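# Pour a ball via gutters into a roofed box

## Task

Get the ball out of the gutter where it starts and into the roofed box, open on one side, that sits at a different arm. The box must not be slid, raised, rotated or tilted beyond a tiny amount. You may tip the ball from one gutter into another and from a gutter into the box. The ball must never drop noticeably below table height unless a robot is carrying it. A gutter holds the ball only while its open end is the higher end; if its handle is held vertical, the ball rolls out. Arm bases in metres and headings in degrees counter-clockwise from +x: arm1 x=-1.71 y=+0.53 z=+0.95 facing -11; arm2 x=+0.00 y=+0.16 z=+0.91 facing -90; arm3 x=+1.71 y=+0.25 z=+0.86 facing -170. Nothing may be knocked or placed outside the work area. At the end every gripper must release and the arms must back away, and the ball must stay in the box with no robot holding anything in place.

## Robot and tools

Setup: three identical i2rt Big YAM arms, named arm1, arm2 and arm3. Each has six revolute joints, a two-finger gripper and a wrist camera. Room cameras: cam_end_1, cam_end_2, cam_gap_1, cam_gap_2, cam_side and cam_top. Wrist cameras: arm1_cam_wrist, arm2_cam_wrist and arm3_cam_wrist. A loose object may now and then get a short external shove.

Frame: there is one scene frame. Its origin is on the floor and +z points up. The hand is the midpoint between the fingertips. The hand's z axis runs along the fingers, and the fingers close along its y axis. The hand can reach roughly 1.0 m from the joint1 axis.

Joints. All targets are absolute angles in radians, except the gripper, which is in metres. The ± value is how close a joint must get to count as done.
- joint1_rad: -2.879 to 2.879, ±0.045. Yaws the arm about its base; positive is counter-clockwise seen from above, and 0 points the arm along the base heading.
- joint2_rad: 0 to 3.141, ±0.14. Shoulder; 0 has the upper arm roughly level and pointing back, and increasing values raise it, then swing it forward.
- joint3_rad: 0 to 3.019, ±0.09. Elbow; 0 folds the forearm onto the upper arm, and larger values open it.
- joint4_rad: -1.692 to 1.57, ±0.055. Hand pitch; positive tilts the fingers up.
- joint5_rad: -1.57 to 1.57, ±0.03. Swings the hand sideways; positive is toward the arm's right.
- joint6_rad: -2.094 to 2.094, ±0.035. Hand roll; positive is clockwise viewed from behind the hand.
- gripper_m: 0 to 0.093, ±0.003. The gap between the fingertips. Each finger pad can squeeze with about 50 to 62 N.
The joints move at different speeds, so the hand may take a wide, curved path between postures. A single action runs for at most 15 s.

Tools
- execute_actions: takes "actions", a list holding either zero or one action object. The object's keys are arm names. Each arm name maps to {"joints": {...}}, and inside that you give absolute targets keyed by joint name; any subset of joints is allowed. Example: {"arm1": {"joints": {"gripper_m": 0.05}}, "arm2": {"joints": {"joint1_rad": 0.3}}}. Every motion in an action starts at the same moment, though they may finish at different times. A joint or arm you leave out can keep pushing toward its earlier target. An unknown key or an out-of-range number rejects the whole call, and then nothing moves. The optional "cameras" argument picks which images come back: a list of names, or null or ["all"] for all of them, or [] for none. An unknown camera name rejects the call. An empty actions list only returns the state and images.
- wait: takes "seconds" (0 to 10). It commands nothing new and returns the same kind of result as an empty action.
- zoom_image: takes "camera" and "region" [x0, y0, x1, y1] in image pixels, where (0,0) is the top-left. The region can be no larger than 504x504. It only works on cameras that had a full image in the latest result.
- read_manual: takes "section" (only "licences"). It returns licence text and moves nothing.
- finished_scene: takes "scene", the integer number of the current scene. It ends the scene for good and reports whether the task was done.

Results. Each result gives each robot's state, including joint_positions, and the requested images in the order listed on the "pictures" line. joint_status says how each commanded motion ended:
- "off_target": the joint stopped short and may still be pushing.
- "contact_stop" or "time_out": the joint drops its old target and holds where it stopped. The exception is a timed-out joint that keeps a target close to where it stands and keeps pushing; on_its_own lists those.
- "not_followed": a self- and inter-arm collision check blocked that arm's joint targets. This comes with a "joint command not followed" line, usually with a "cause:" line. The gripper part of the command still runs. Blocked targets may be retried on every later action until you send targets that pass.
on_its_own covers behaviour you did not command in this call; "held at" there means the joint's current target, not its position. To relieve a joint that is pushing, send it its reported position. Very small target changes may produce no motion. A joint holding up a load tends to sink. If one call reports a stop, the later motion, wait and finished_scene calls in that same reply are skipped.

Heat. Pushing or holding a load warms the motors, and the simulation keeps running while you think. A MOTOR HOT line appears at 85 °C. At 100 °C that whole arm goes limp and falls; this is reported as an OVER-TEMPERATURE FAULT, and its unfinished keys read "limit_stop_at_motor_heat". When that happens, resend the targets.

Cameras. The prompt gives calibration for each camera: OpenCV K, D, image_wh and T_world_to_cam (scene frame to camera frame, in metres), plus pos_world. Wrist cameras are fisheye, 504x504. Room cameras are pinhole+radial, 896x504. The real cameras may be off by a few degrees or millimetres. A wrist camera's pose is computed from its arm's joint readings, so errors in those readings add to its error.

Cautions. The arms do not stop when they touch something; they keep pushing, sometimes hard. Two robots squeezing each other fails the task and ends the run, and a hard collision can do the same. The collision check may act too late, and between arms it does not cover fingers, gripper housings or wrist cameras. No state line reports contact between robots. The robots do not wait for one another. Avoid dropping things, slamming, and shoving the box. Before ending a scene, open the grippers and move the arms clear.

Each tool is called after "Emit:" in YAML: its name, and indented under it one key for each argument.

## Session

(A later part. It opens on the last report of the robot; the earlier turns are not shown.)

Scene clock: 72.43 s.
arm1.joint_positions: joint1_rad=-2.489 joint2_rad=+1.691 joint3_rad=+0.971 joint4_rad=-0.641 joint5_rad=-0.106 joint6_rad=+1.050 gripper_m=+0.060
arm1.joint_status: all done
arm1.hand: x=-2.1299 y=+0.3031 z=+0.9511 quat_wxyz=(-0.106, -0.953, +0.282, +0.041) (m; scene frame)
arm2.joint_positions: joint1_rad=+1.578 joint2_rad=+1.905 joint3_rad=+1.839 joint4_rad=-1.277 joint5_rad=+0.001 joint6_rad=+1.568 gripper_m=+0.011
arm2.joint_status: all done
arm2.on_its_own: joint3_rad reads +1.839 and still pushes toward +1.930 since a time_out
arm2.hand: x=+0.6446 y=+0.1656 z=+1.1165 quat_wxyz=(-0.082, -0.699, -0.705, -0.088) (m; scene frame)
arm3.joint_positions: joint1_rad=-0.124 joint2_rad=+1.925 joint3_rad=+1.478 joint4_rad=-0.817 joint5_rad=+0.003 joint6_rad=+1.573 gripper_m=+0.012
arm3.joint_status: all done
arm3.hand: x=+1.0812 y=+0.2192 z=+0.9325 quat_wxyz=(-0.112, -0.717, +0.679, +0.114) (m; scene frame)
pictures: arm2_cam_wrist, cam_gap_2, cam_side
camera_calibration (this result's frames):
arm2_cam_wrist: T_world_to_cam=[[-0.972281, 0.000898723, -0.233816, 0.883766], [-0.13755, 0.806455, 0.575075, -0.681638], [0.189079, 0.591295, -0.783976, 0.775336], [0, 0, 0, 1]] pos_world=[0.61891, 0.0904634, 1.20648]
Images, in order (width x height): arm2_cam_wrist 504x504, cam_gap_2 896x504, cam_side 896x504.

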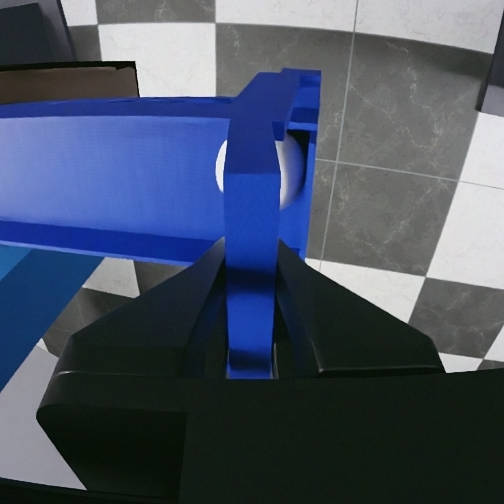

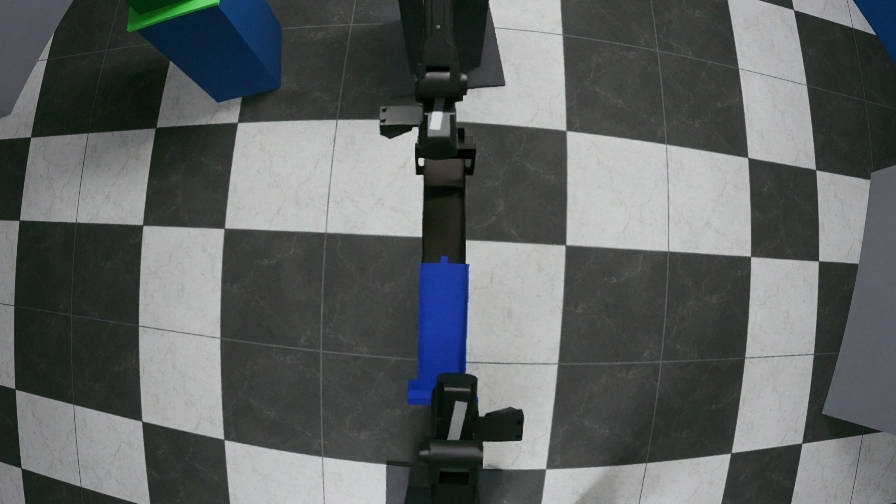

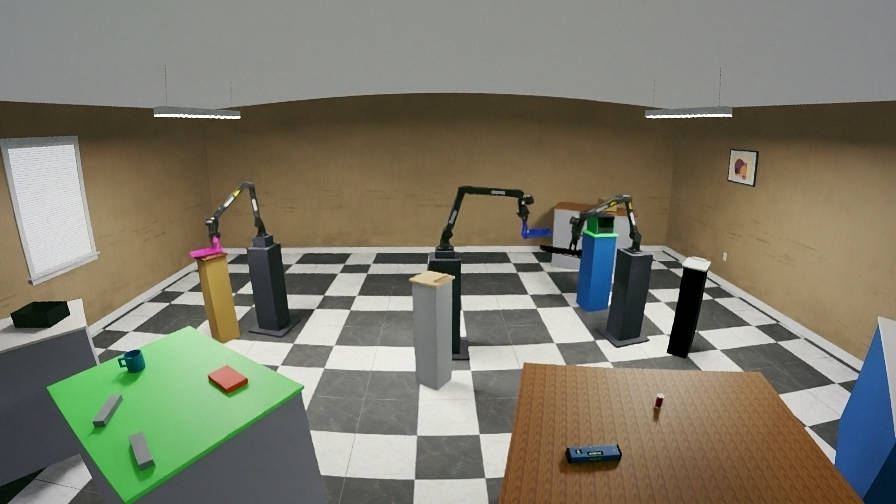

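Emit:
execute_actions:
  actions:
    - {"arm1":{"joints":{"joint2_rad":1.4,"joint4_rad":-0.8}},"arm2":{"joints":{"joint4_rad":-1.39}},"arm3":{"joints":{"joint2_rad":1.87}}}
  cameras: ["arm2_cam_wrist","cam_side"]

Emit:
zoom_image:
  camera: "cam_side"
  region: [490, 180, 610, 260]

Scene clock: 74.33 s.
arm1.joint_positions: joint1_rad=-2.489 joint2_rad=+1.395 joint3_rad=+0.982 joint4_rad=-0.793 joint5_rad=-0.106 joint6_rad=+1.050 gripper_m=+0.060
arm1.joint_status: all done
arm1.hand: x=-2.1180 y=+0.3081 z=+1.0772 quat_wxyz=(-0.158, -0.943, +0.275, +0.097) (m; scene frame)
arm2.joint_positions: joint1_rad=+1.578 joint2_rad=+1.905 joint3_rad=+1.841 joint4_rad=-1.385 joint5_rad=+0.001 joint6_rad=+1.568 gripper_m=+0.011
arm2.joint_status: all done
arm2.hand: x=+0.6190 y=+0.1654 z=+1.1124 quat_wxyz=(-0.044, -0.702, -0.709, -0.050) (m; scene frame)
arm3.joint_positions: joint1_rad=-0.124 joint2_rad=+1.921 joint3_rad=+1.478 joint4_rad=-0.817 joint5_rad=+0.003 joint6_rad=+1.573 gripper_m=+0.012
arm3.joint_status: all done
arm3.hand: x=+1.0809 y=+0.2192 z=+0.9348 quat_wxyz=(-0.113, -0.717, +0.679, +0.115) (m; scene frame)
pictures: arm2_cam_wrist, cam_side
camera_calibration (this result's frames):
arm2_cam_wrist: T_world_to_cam=[[-0.991617, -0.000160243, -0.129213, 0.75363], [-0.0764726, 0.806789, 0.58587, -0.732554], [0.104154, 0.59084, -0.800038, 0.847556], [0, 0, 0, 1]] pos_world=[0.603016, 0.0903678, 1.20464]
Images, in order (width x height): arm2_cam_wrist 504x504, cam_side 896x504.

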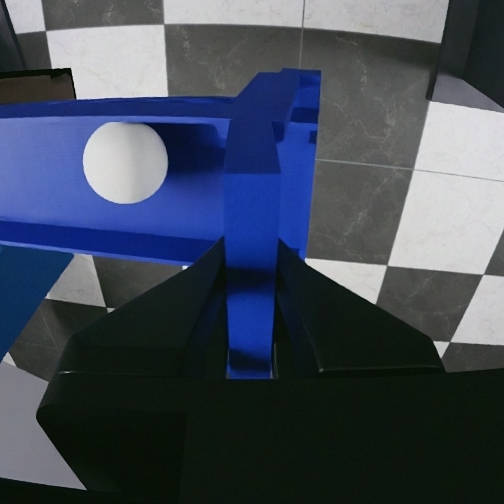

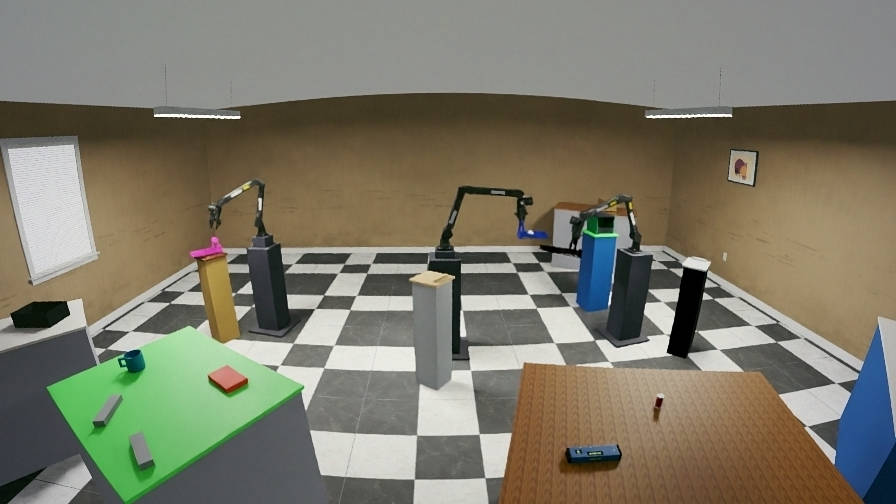

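Region (490, 180, 610, 260) of cam_side's 896x504 image, scaled by 4.200, with more detail than that image has.

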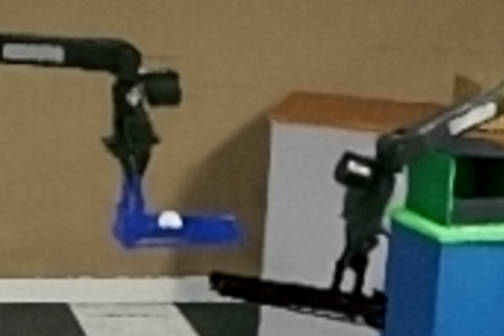

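Emit:
execute_actions:
  actions: []
  cameras: ["arm3_cam_wrist","cam_gap_2"]

Scene clock: 76.57 s.
arm1.joint_positions: joint1_rad=-2.489 joint2_rad=+1.395 joint3_rad=+0.982 joint4_rad=-0.793 joint5_rad=-0.106 joint6_rad=+1.050 gripper_m=+0.060
arm1.joint_status: all done
arm1.hand: x=-2.1180 y=+0.3081 z=+1.0772 quat_wxyz=(-0.158, -0.943, +0.275, +0.097) (m; scene frame)
arm2.joint_positions: joint1_rad=+1.578 joint2_rad=+1.905 joint3_rad=+1.846 joint4_rad=-1.387 joint5_rad=+0.001 joint6_rad=+1.568 gripper_m=+0.011
arm2.joint_status: all done
arm2.hand: x=+0.6197 y=+0.1654 z=+1.1143 quat_wxyz=(-0.045, -0.702, -0.709, -0.051) (m; scene frame)
arm3.joint_positions: joint1_rad=-0.124 joint2_rad=+1.919 joint3_rad=+1.477 joint4_rad=-0.816 joint5_rad=+0.001 joint6_rad=+1.573 gripper_m=+0.012
arm3.joint_status: all done
arm3.hand: x=+1.0808 y=+0.2188 z=+0.9360 quat_wxyz=(-0.115, -0.717, +0.678, +0.116) (m; scene frame)
pictures: arm3_cam_wrist, cam_gap_2
camera_calibration (this result's frames):
arm3_cam_wrist: T_world_to_cam=[[0.950042, 0.0518387, -0.307789, -0.755068], [0.219123, -0.813021, 0.539428, -0.560339], [-0.222275, -0.579922, -0.783763, 1.22149], [0, 0, 0, 1]] pos_world=[1.11164, 0.291941, 1.02722]
Images, in order (width x height): arm3_cam_wrist 504x504, cam_gap_2 896x504.

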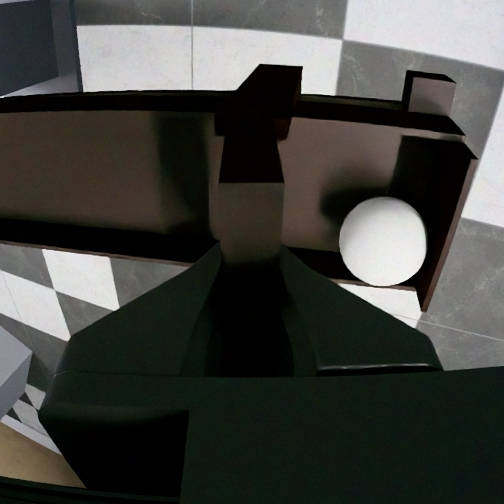

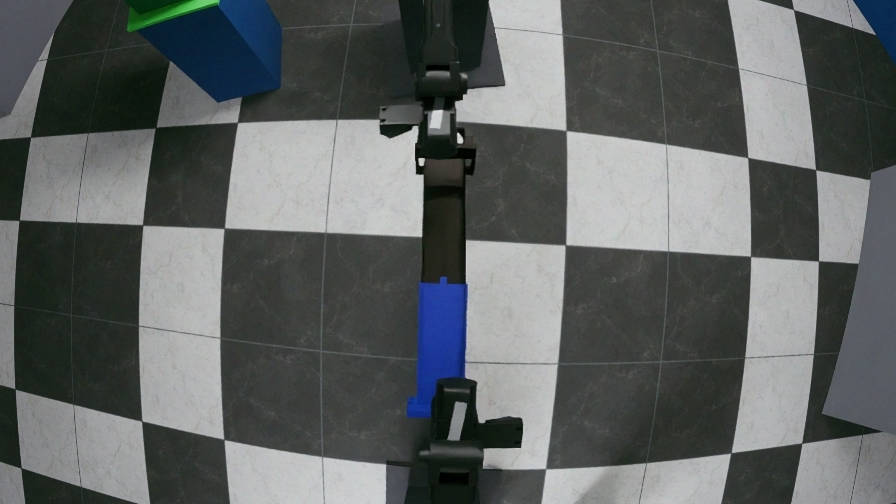

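Emit:
execute_actions:
  actions:
    - {"arm2":{"joints":{"joint1_rad":0.9,"joint2_rad":1.6}}}
  cameras: []

Emit:
execute_actions:
  actions:
    - {"arm2":{"joints":{"joint1_rad":-0.41,"joint2_rad":1.45,"joint3_rad":1.27,"joint4_rad":-1.0,"joint5_rad":-0.195,"joint6_rad":0.215}},"arm3":{"joints":{"joint2_rad":1.45,"joint3_rad":1.3}}}
  cameras: []

Emit:
execute_actions:
  actions:
    - {"arm2":{"joints":{"joint2_rad":1.69,"joint4_rad":-0.975}},"arm3":{"joints":{"joint2_rad":1.05,"joint3_rad":0.92}}}
  cameras: []

Emit:
execute_actions:
  actions:
    - {"arm3":{"joints":{"joint1_rad":-0.7,"joint2_rad":0.68,"joint3_rad":0.58,"joint4_rad":-0.98}}}
  cameras: ["arm2_cam_wrist","arm3_cam_wrist","cam_end_2","cam_top"]

Scene clock: 79.43 s.
arm1.joint_positions: joint1_rad=-2.489 joint2_rad=+1.395 joint3_rad=+0.982 joint4_rad=-0.793 joint5_rad=-0.106 joint6_rad=+1.050 gripper_m=+0.060
arm1.joint_status: not commanded
arm1.hand: x=-2.1180 y=+0.3081 z=+1.0772 quat_wxyz=(-0.158, -0.943, +0.275, +0.097) (m; scene frame)
arm2.joint_positions: joint1_rad=+0.892 joint2_rad=+1.593 joint3_rad=+1.883 joint4_rad=-1.389 joint5_rad=+0.002 joint6_rad=+1.569 gripper_m=+0.011
arm2.joint_status: all done
arm2.hand: x=+0.4430 y=-0.2025 z=+1.3072 quat_wxyz=(-0.210, -0.877, -0.418, -0.106) (m; scene frame)
arm3.joint_positions: joint1_rad=-0.124 joint2_rad=+1.919 joint3_rad=+1.477 joint4_rad=-0.816 joint5_rad=+0.001 joint6_rad=+1.573 gripper_m=+0.012
arm3.joint_status: not commanded
arm3.hand: x=+1.0808 y=+0.2188 z=+0.9360 quat_wxyz=(-0.115, -0.717, +0.678, +0.116) (m; scene frame)
pictures: none
No camera images: the call's "cameras" was empty. Leave "cameras" out to get every camera's image.

Scene clock: 81.50 s.
arm1.joint_positions: joint1_rad=-2.489 joint2_rad=+1.395 joint3_rad=+0.982 joint4_rad=-0.793 joint5_rad=-0.106 joint6_rad=+1.050 gripper_m=+0.060
arm1.joint_status: not commanded
arm1.hand: x=-2.1180 y=+0.3081 z=+1.0772 quat_wxyz=(-0.158, -0.943, +0.275, +0.097) (m; scene frame)
arm2.joint_positions: joint1_rad=-0.412 joint2_rad=+1.474 joint3_rad=+1.264 joint4_rad=-1.014 joint5_rad=-0.190 joint6_rad=+0.227 gripper_m=+0.011
arm2.joint_status: all done
arm2.hand: x=-0.1770 y=-0.3175 z=+1.1075 quat_wxyz=(-0.180, -0.870, -0.454, +0.066) (m; scene frame)
arm3.joint_positions: joint1_rad=-0.124 joint2_rad=+1.459 joint3_rad=+1.262 joint4_rad=-0.812 joint5_rad=+0.001 joint6_rad=+1.573 gripper_m=+0.012
arm3.joint_status: all done
arm3.hand: x=+1.1665 y=+0.2220 z=+1.0996 quat_wxyz=(-0.202, -0.697, +0.659, +0.198) (m; scene frame)
pictures: none
No camera images: the call's "cameras" was empty. Leave "cameras" out to get every camera's image.

Scene clock: 82.73 s.
arm1.joint_positions: joint1_rad=-2.489 joint2_rad=+1.395 joint3_rad=+0.982 joint4_rad=-0.793 joint5_rad=-0.106 joint6_rad=+1.050 gripper_m=+0.060
arm1.joint_status: not commanded
arm1.hand: x=-2.1180 y=+0.3081 z=+1.0772 quat_wxyz=(-0.158, -0.943, +0.275, +0.097) (m; scene frame)
arm2.joint_positions: joint1_rad=-0.412 joint2_rad=+1.719 joint3_rad=+1.258 joint4_rad=-0.984 joint5_rad=-0.191 joint6_rad=+0.226 gripper_m=+0.011
arm2.joint_status: all done
arm2.hand: x=-0.1790 y=-0.3244 z=+0.9857 quat_wxyz=(-0.112, -0.885, -0.451, -0.019) (m; scene frame)
arm3.joint_positions: joint1_rad=-0.124 joint2_rad=+1.058 joint3_rad=+0.893 joint4_rad=-0.814 joint5_rad=+0.001 joint6_rad=+1.573 gripper_m=+0.011
arm3.joint_status: all done
arm3.hand: x=+1.3093 y=+0.2299 z=+1.0940 quat_wxyz=(-0.214, -0.694, +0.656, +0.209) (m; scene frame)
pictures: none
No camera images: the call's "cameras" was empty. Leave "cameras" out to get every camera's image.

Scene clock: 83.97 s.
arm1.joint_positions: joint1_rad=-2.489 joint2_rad=+1.395 joint3_rad=+0.982 joint4_rad=-0.793 joint5_rad=-0.106 joint6_rad=+1.050 gripper_m=+0.060
arm1.joint_status: not commanded
arm1.hand: x=-2.1180 y=+0.3081 z=+1.0772 quat_wxyz=(-0.158, -0.943, +0.275, +0.097) (m; scene frame)
arm2.joint_positions: joint1_rad=-0.412 joint2_rad=+1.719 joint3_rad=+1.258 joint4_rad=-0.984 joint5_rad=-0.191 joint6_rad=+0.226 gripper_m=+0.011
arm2.joint_status: not commanded
arm2.hand: x=-0.1790 y=-0.3244 z=+0.9857 quat_wxyz=(-0.112, -0.885, -0.451, -0.019) (m; scene frame)
arm3.joint_positions: joint1_rad=-0.697 joint2_rad=+0.692 joint3_rad=+0.548 joint4_rad=-0.990 joint5_rad=+0.002 joint6_rad=+1.573 gripper_m=+0.011
arm3.joint_status: all done
arm3.hand: x=+1.4951 y=+0.3797 z=+1.0124 quat_wxyz=(-0.112, -0.489, +0.843, +0.195) (m; scene frame)
pictures: arm2_cam_wrist, arm3_cam_wrist, cam_end_2, cam_top
camera_calibration (this result's frames):
arm2_cam_wrist: T_world_to_cam=[[-0.789827, 0.575512, -0.212035, 0.250414], [0.409524, 0.752212, 0.516205, -0.186196], [0.456578, 0.320879, -0.829803, 1.1235], [0, 0, 0, 1]] pos_world=[-0.238931, -0.364566, 1.0815]
arm3_cam_wrist: T_world_to_cam=[[0.785182, -0.450153, -0.425267, -0.577504], [-0.195257, -0.831662, 0.519821, 0.0849378], [-0.587677, -0.325118, -0.740901, 1.8729], [0, 0, 0, 1]] pos_world=[1.57069, 0.419588, 1.09789]
Images, in order (width x height): arm2_cam_wrist 504x504, arm3_cam_wrist 504x504, cam_end_2 896x504, cam_top 896x504.

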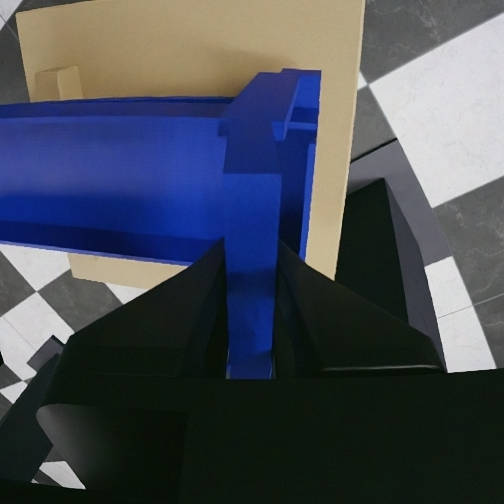

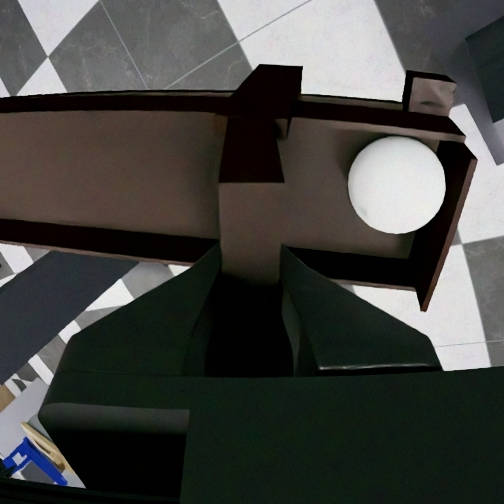

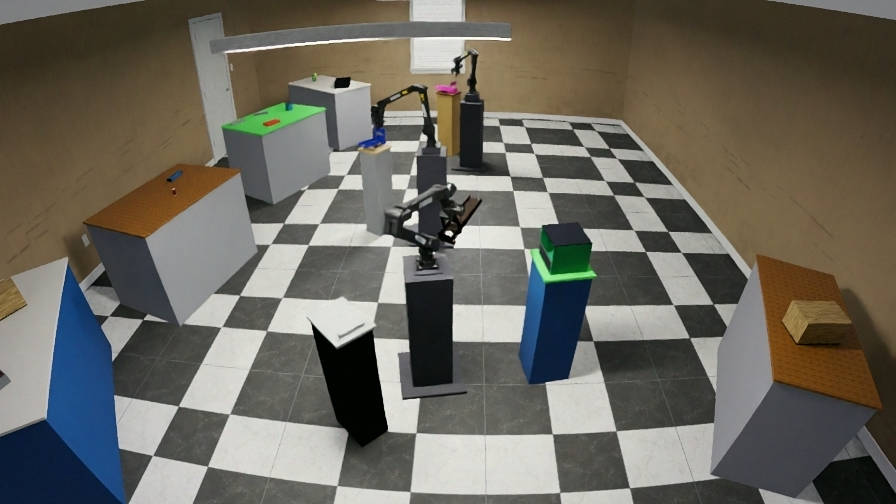

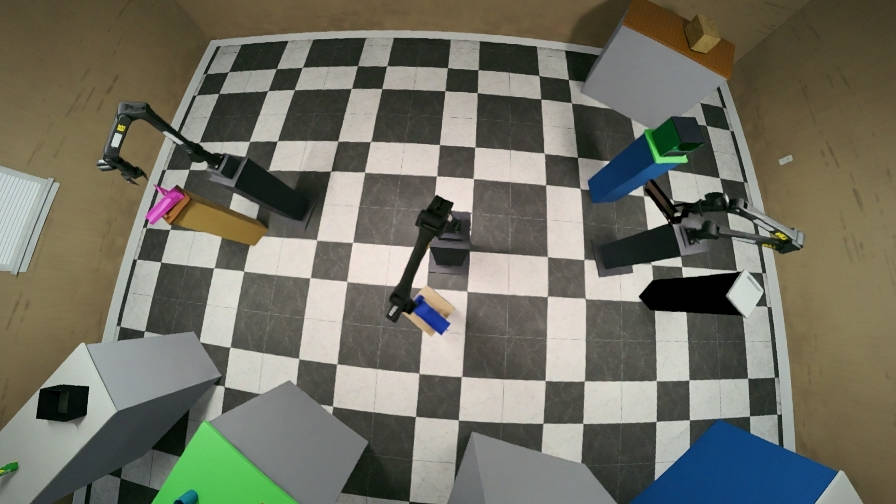

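Emit:
execute_actions:
  actions:
    - {"arm2":{"joints":{"joint2_rad":1.745,"joint3_rad":1.24}},"arm3":{"joints":{"joint1_rad":-1.58,"joint4_rad":-1.07}}}
  cameras: ["arm2_cam_wrist","arm3_cam_wrist","cam_end_2","cam_top","cam_side"]

Emit:
zoom_image:
  camera: "cam_end_2"
  region: [440, 180, 610, 300]

Emit:
zoom_image:
  camera: "cam_side"
  region: [570, 190, 660, 250]

Emit:
zoom_image:
  camera: "cam_top"
  region: [630, 110, 760, 230]

Scene clock: 86.10 s.
arm1.joint_positions: joint1_rad=-2.489 joint2_rad=+1.395 joint3_rad=+0.982 joint4_rad=-0.793 joint5_rad=-0.106 joint6_rad=+1.050 gripper_m=+0.060
arm1.joint_status: not commanded
arm1.hand: x=-2.1180 y=+0.3081 z=+1.0772 quat_wxyz=(-0.158, -0.943, +0.275, +0.097) (m; scene frame)
arm2.joint_positions: joint1_rad=-0.412 joint2_rad=+1.733 joint3_rad=+1.244 joint4_rad=-0.984 joint5_rad=-0.191 joint6_rad=+0.226 gripper_m=+0.011
arm2.joint_status: all done
arm2.hand: x=-0.1761 y=-0.3181 z=+0.9737 quat_wxyz=(-0.103, -0.886, -0.450, -0.030) (m; scene frame)
arm3.joint_positions: joint1_rad=-1.577 joint2_rad=+0.692 joint3_rad=+0.548 joint4_rad=-1.071 joint5_rad=+0.001 joint6_rad=+1.573 gripper_m=+0.011
arm3.joint_status: all done
arm3.hand: x=+1.6765 y=+0.4866 z=+1.0031 quat_wxyz=(-0.021, -0.083, +0.980, +0.181) (m; scene frame)
pictures: arm2_cam_wrist, arm3_cam_wrist, cam_end_2, cam_side, cam_top
camera_calibration (this result's frames):
arm2_cam_wrist: T_world_to_cam=[[-0.787573, 0.580766, -0.206007, 0.242695], [0.403404, 0.73863, 0.540084, -0.214544], [0.465826, 0.342251, -0.816009, 1.10524], [0, 0, 0, 1]] pos_world=[-0.237159, -0.360749, 1.06775]
arm3_cam_wrist: T_world_to_cam=[[0.153845, -0.925749, -0.345429, 0.533999], [-0.766258, -0.332495, 0.549815, 0.898389], [-0.623843, 0.180101, -0.760515, 1.84191], [0, 0, 0, 1]] pos_world=[1.75531, 0.461328, 1.09131]
Images, in order (width x height): arm2_cam_wrist 504x504, arm3_cam_wrist 504x504, cam_end_2 896x504, cam_side 896x504, cam_top 896x504.

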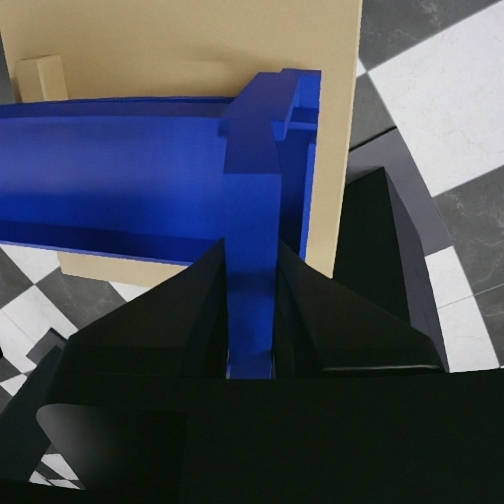

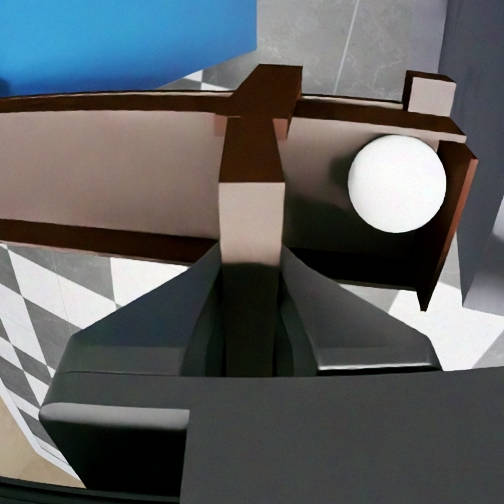

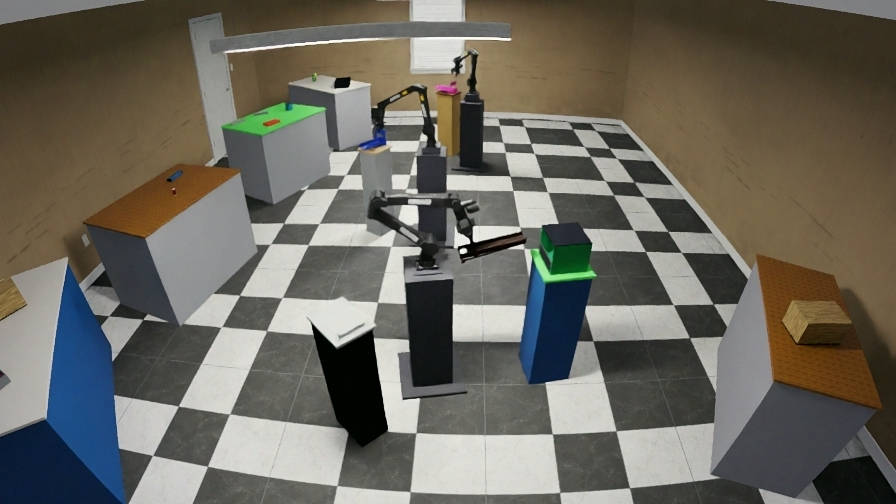

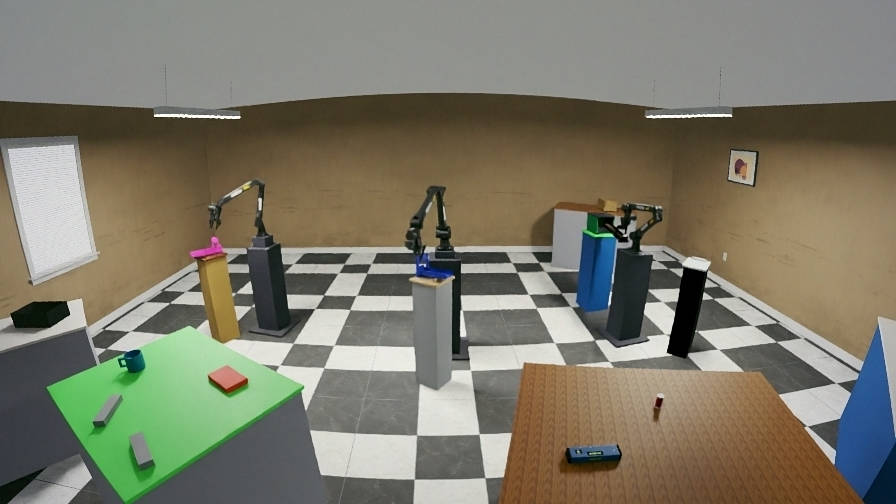

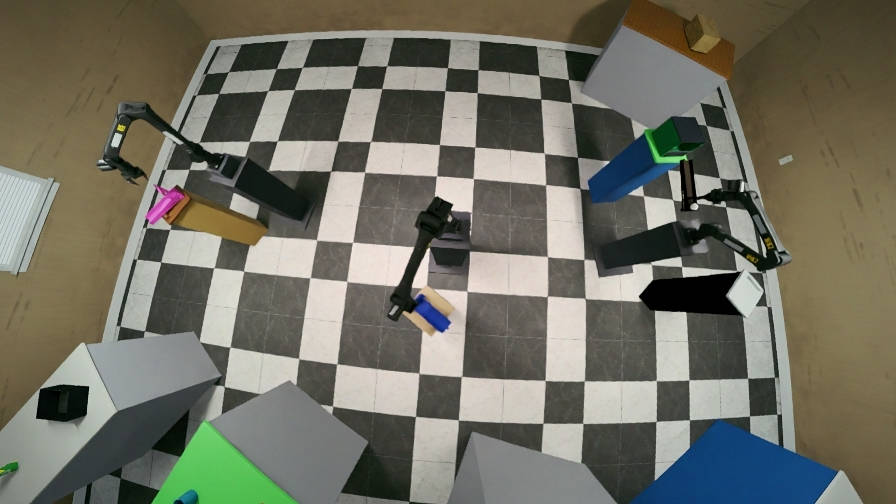

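Region (440, 180, 610, 300) of cam_end_2's 896x504 image, scaled by 2.965, with more detail than that image has; it fills the top 356 rows of this view, and the rest is white.

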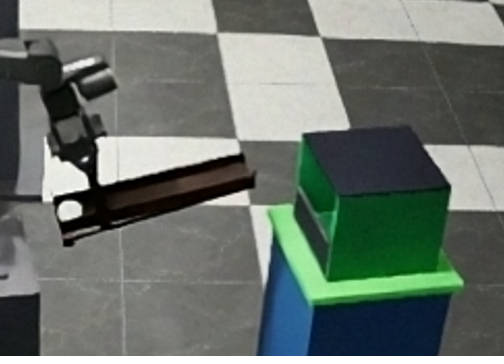

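Region (570, 190, 660, 250) of cam_side's 896x504 image, scaled by 5.600, with more detail than that image has.

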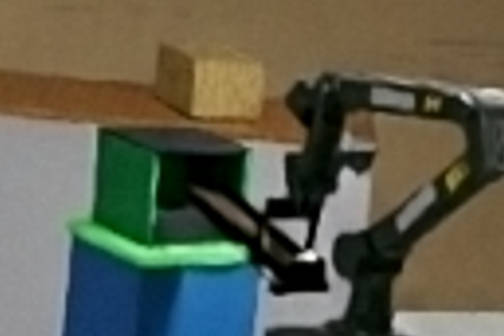

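Region (630, 110, 760, 230) of cam_top's 896x504 image, scaled by 3.877, with more detail than that image has; it fills the top 465 rows of this view, and the rest is white.

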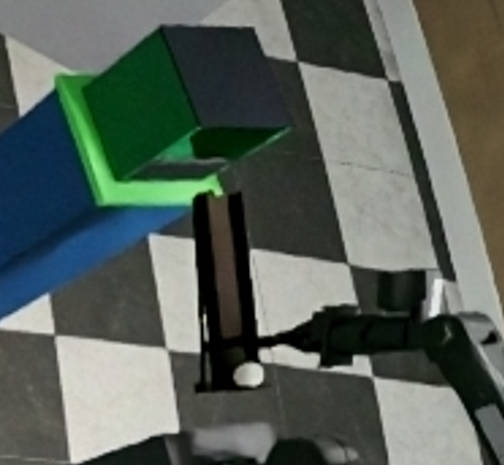

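Emit:
execute_actions:
  actions: []
  cameras: ["cam_end_2","cam_side","cam_top","arm3_cam_wrist"]

Emit:
zoom_image:
  camera: "cam_end_2"
  region: [440,180,610,300]

Emit:
zoom_image:
  camera: "cam_top"
  region: [630,110,760,230]

Scene clock: 88.80 s.
arm1.joint_positions: joint1_rad=-2.489 joint2_rad=+1.395 joint3_rad=+0.982 joint4_rad=-0.793 joint5_rad=-0.106 joint6_rad=+1.050 gripper_m=+0.060
arm1.joint_status: not commanded
arm1.hand: x=-2.1180 y=+0.3081 z=+1.0772 quat_wxyz=(-0.158, -0.943, +0.275, +0.097) (m; scene frame)
arm2.joint_positions: joint1_rad=-0.412 joint2_rad=+1.733 joint3_rad=+1.244 joint4_rad=-0.984 joint5_rad=-0.191 joint6_rad=+0.226 gripper_m=+0.011
arm2.joint_status: all done
arm2.hand: x=-0.1761 y=-0.3181 z=+0.9737 quat_wxyz=(-0.103, -0.886, -0.450, -0.030) (m; scene frame)
arm3.joint_positions: joint1_rad=-1.577 joint2_rad=+0.692 joint3_rad=+0.548 joint4_rad=-1.071 joint5_rad=+0.001 joint6_rad=+1.573 gripper_m=+0.011
arm3.joint_status: all done
arm3.hand: x=+1.6765 y=+0.4866 z=+1.0031 quat_wxyz=(-0.021, -0.083, +0.980, +0.181) (m; scene frame)
pictures: arm3_cam_wrist, cam_end_2, cam_side, cam_top
camera_calibration (this result's frames):
arm3_cam_wrist: T_world_to_cam=[[0.153845, -0.925749, -0.345429, 0.533999], [-0.766258, -0.332495, 0.549815, 0.898389], [-0.623843, 0.180101, -0.760515, 1.84191], [0, 0, 0, 1]] pos_world=[1.75531, 0.461328, 1.09131]
Images, in order (width x height): arm3_cam_wrist 504x504, cam_end_2 896x504, cam_side 896x504, cam_top 896x504.

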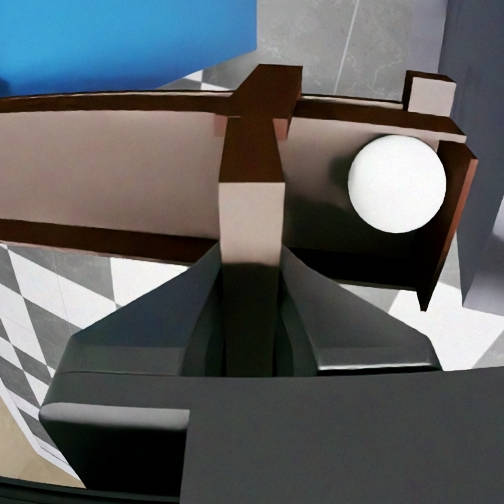

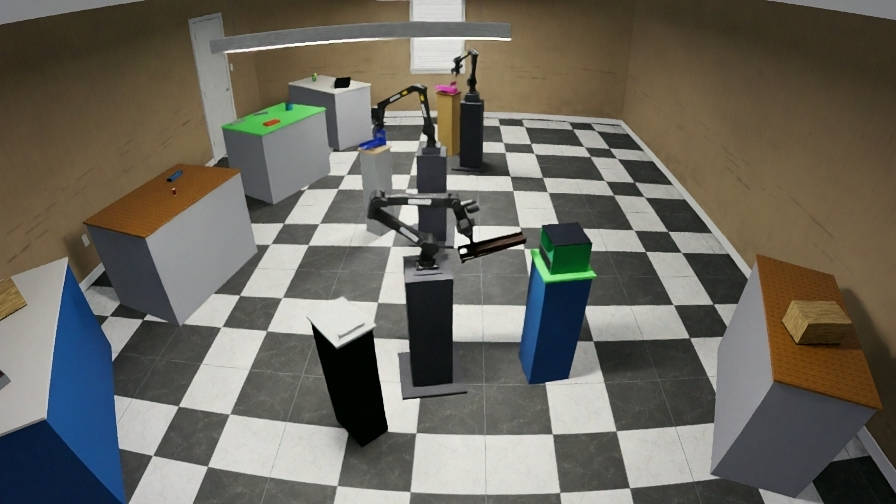

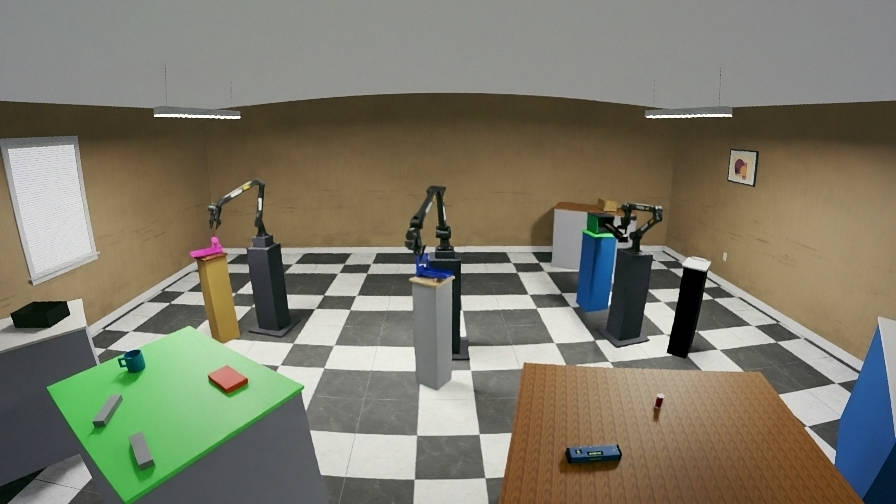

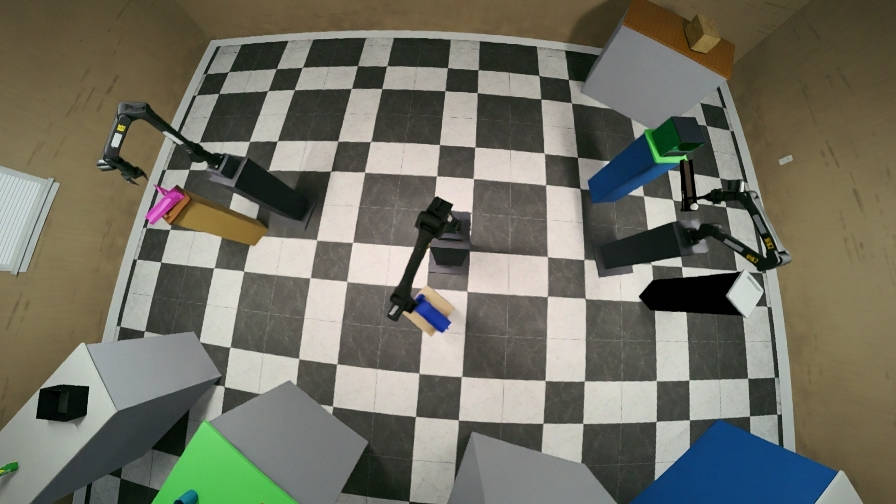

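Region (440, 180, 610, 300) of cam_end_2's 896x504 image, scaled by 2.965, with more detail than that image has; it fills the top 356 rows of this view, and the rest is white.

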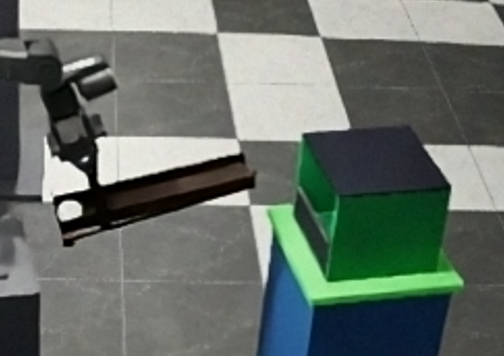

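Region (630, 110, 760, 230) of cam_top's 896x504 image, scaled by 3.877, with more detail than that image has; it fills the top 465 rows of this view, and the rest is white.

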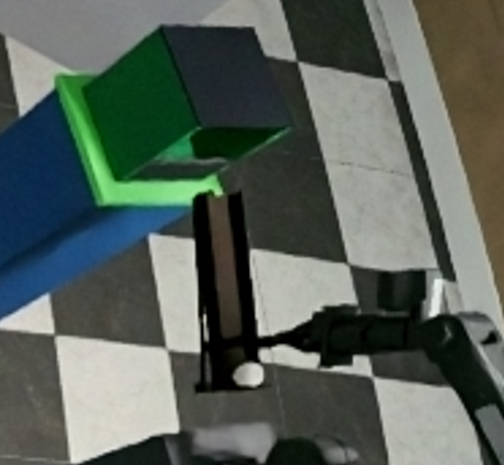

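Emit:
execute_actions:
  actions:
    - {"arm2":{"joints":{"gripper_m":0.06}},"arm3":{"joints":{"joint2_rad":0.84,"joint3_rad":0.74,"joint4_rad":-1.0}}}
  cameras: []

Emit:
execute_actions:
  actions:
    - {"arm2":{"joints":{"joint2_rad":1.45,"joint4_rad":-1.1}},"arm3":{"joints":{"joint2_rad":1.0,"joint3_rad":0.78}}}
  cameras: ["cam_end_2","cam_side","cam_top"]

Emit:
zoom_image:
  camera: "cam_end_2"
  region: [440,180,610,300]

Emit:
zoom_image:
  camera: "cam_top"
  region: [630,110,760,230]

Emit:
zoom_image:
  camera: "cam_side"
  region: [570,190,660,250]

Scene clock: 91.63 s.
arm1.joint_positions: joint1_rad=-2.489 joint2_rad=+1.395 joint3_rad=+0.982 joint4_rad=-0.793 joint5_rad=-0.106 joint6_rad=+1.050 gripper_m=+0.060
arm1.joint_status: not commanded
arm1.hand: x=-2.1180 y=+0.3081 z=+1.0772 quat_wxyz=(-0.158, -0.943, +0.275, +0.097) (m; scene frame)
arm2.joint_positions: joint1_rad=-0.412 joint2_rad=+1.733 joint3_rad=+1.244 joint4_rad=-0.984 joint5_rad=-0.193 joint6_rad=+0.226 gripper_m=+0.060
arm2.joint_status: all done
arm2.hand: x=-0.1758 y=-0.3182 z=+0.9738 quat_wxyz=(-0.104, -0.886, -0.450, -0.031) (m; scene frame)
arm3.joint_positions: joint1_rad=-1.577 joint2_rad=+0.850 joint3_rad=+0.676 joint4_rad=-1.014 joint5_rad=+0.001 joint6_rad=+1.573 gripper_m=+0.011
arm3.joint_status: all done
arm3.hand: x=+1.6676 y=+0.5394 z=+1.0304 quat_wxyz=(-0.023, -0.083, +0.977, +0.195) (m; scene frame)
pictures: none
No camera images: the call's "cameras" was empty. Leave "cameras" out to get every camera's image.

Scene clock: 92.83 s.
arm1.joint_positions: joint1_rad=-2.489 joint2_rad=+1.395 joint3_rad=+0.982 joint4_rad=-0.793 joint5_rad=-0.106 joint6_rad=+1.050 gripper_m=+0.060
arm1.joint_status: not commanded
arm1.hand: x=-2.1180 y=+0.3081 z=+1.0772 quat_wxyz=(-0.158, -0.943, +0.275, +0.097) (m; scene frame)
arm2.joint_positions: joint1_rad=-0.412 joint2_rad=+1.431 joint3_rad=+1.237 joint4_rad=-1.093 joint5_rad=-0.193 joint6_rad=+0.226 gripper_m=+0.060
arm2.joint_status: all done
arm2.hand: x=-0.1645 y=-0.2902 z=+1.1098 quat_wxyz=(-0.162, -0.875, -0.454, +0.040) (m; scene frame)
arm3.joint_positions: joint1_rad=-1.577 joint2_rad=+1.015 joint3_rad=+0.715 joint4_rad=-1.013 joint5_rad=+0.001 joint6_rad=+1.573 gripper_m=+0.011
arm3.joint_status: all done
arm3.hand: x=+1.6644 y=+0.5554 z=+1.0019 quat_wxyz=(-0.017, -0.084, +0.987, +0.133) (m; scene frame)
pictures: cam_end_2, cam_side, cam_top
Images, in order (width x height): cam_end_2 896x504, cam_side 896x504, cam_top 896x504.

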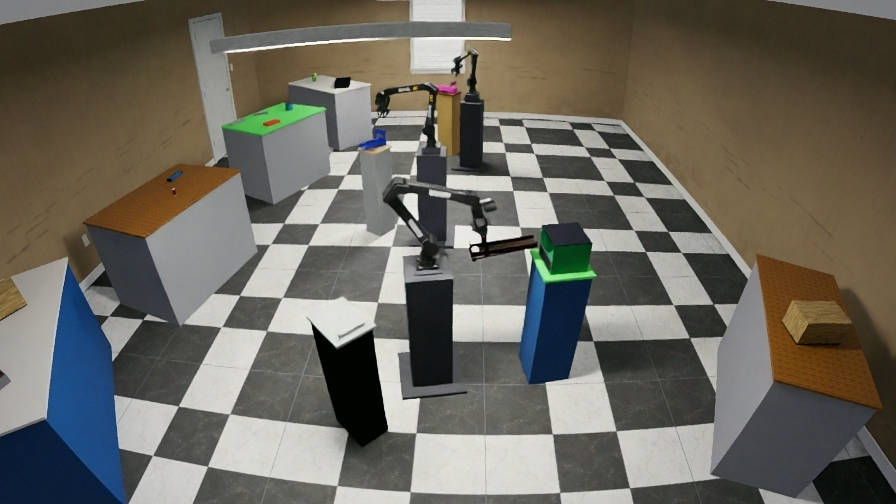

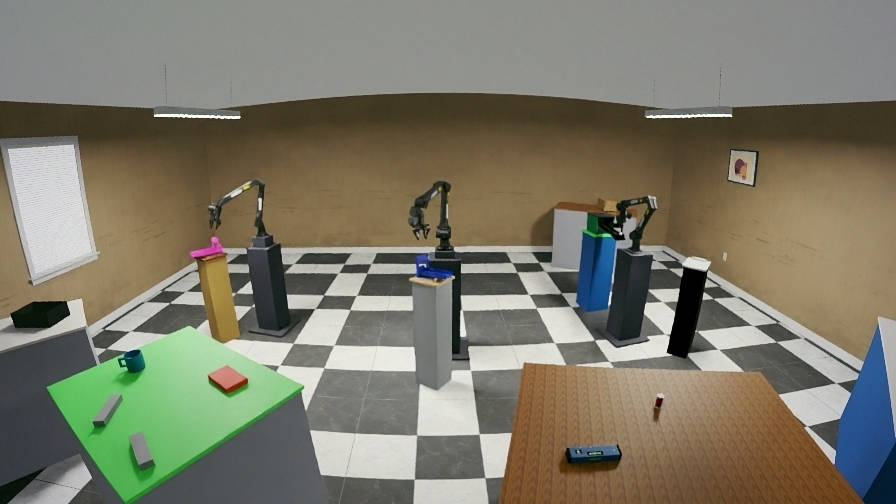

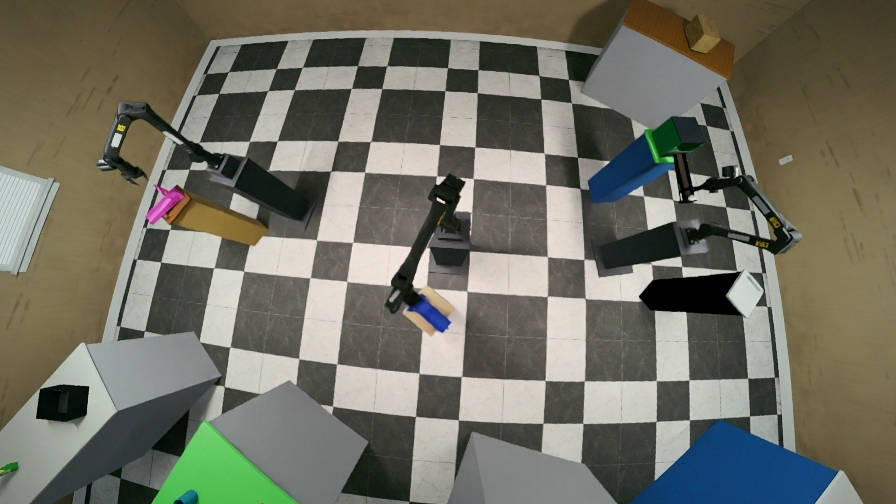

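Region (440, 180, 610, 300) of cam_end_2's 896x504 image, scaled by 2.965, with more detail than that image has; it fills the top 356 rows of this view, and the rest is white.

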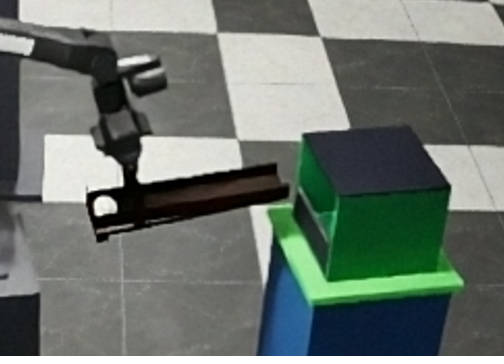

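Region (630, 110, 760, 230) of cam_top's 896x504 image, scaled by 3.877, with more detail than that image has; it fills the top 465 rows of this view, and the rest is white.

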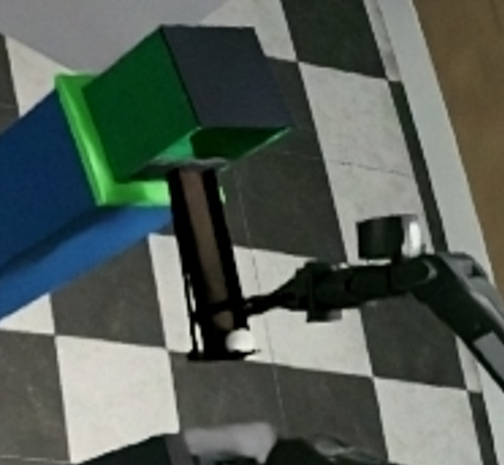

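Region (570, 190, 660, 250) of cam_side's 896x504 image, scaled by 5.600, with more detail than that image has.

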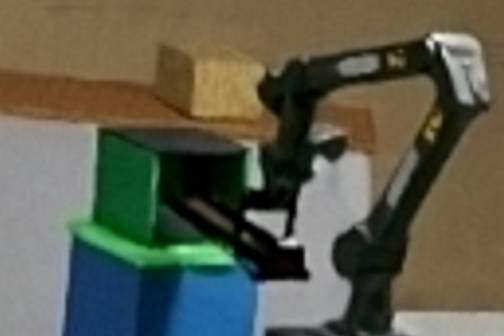

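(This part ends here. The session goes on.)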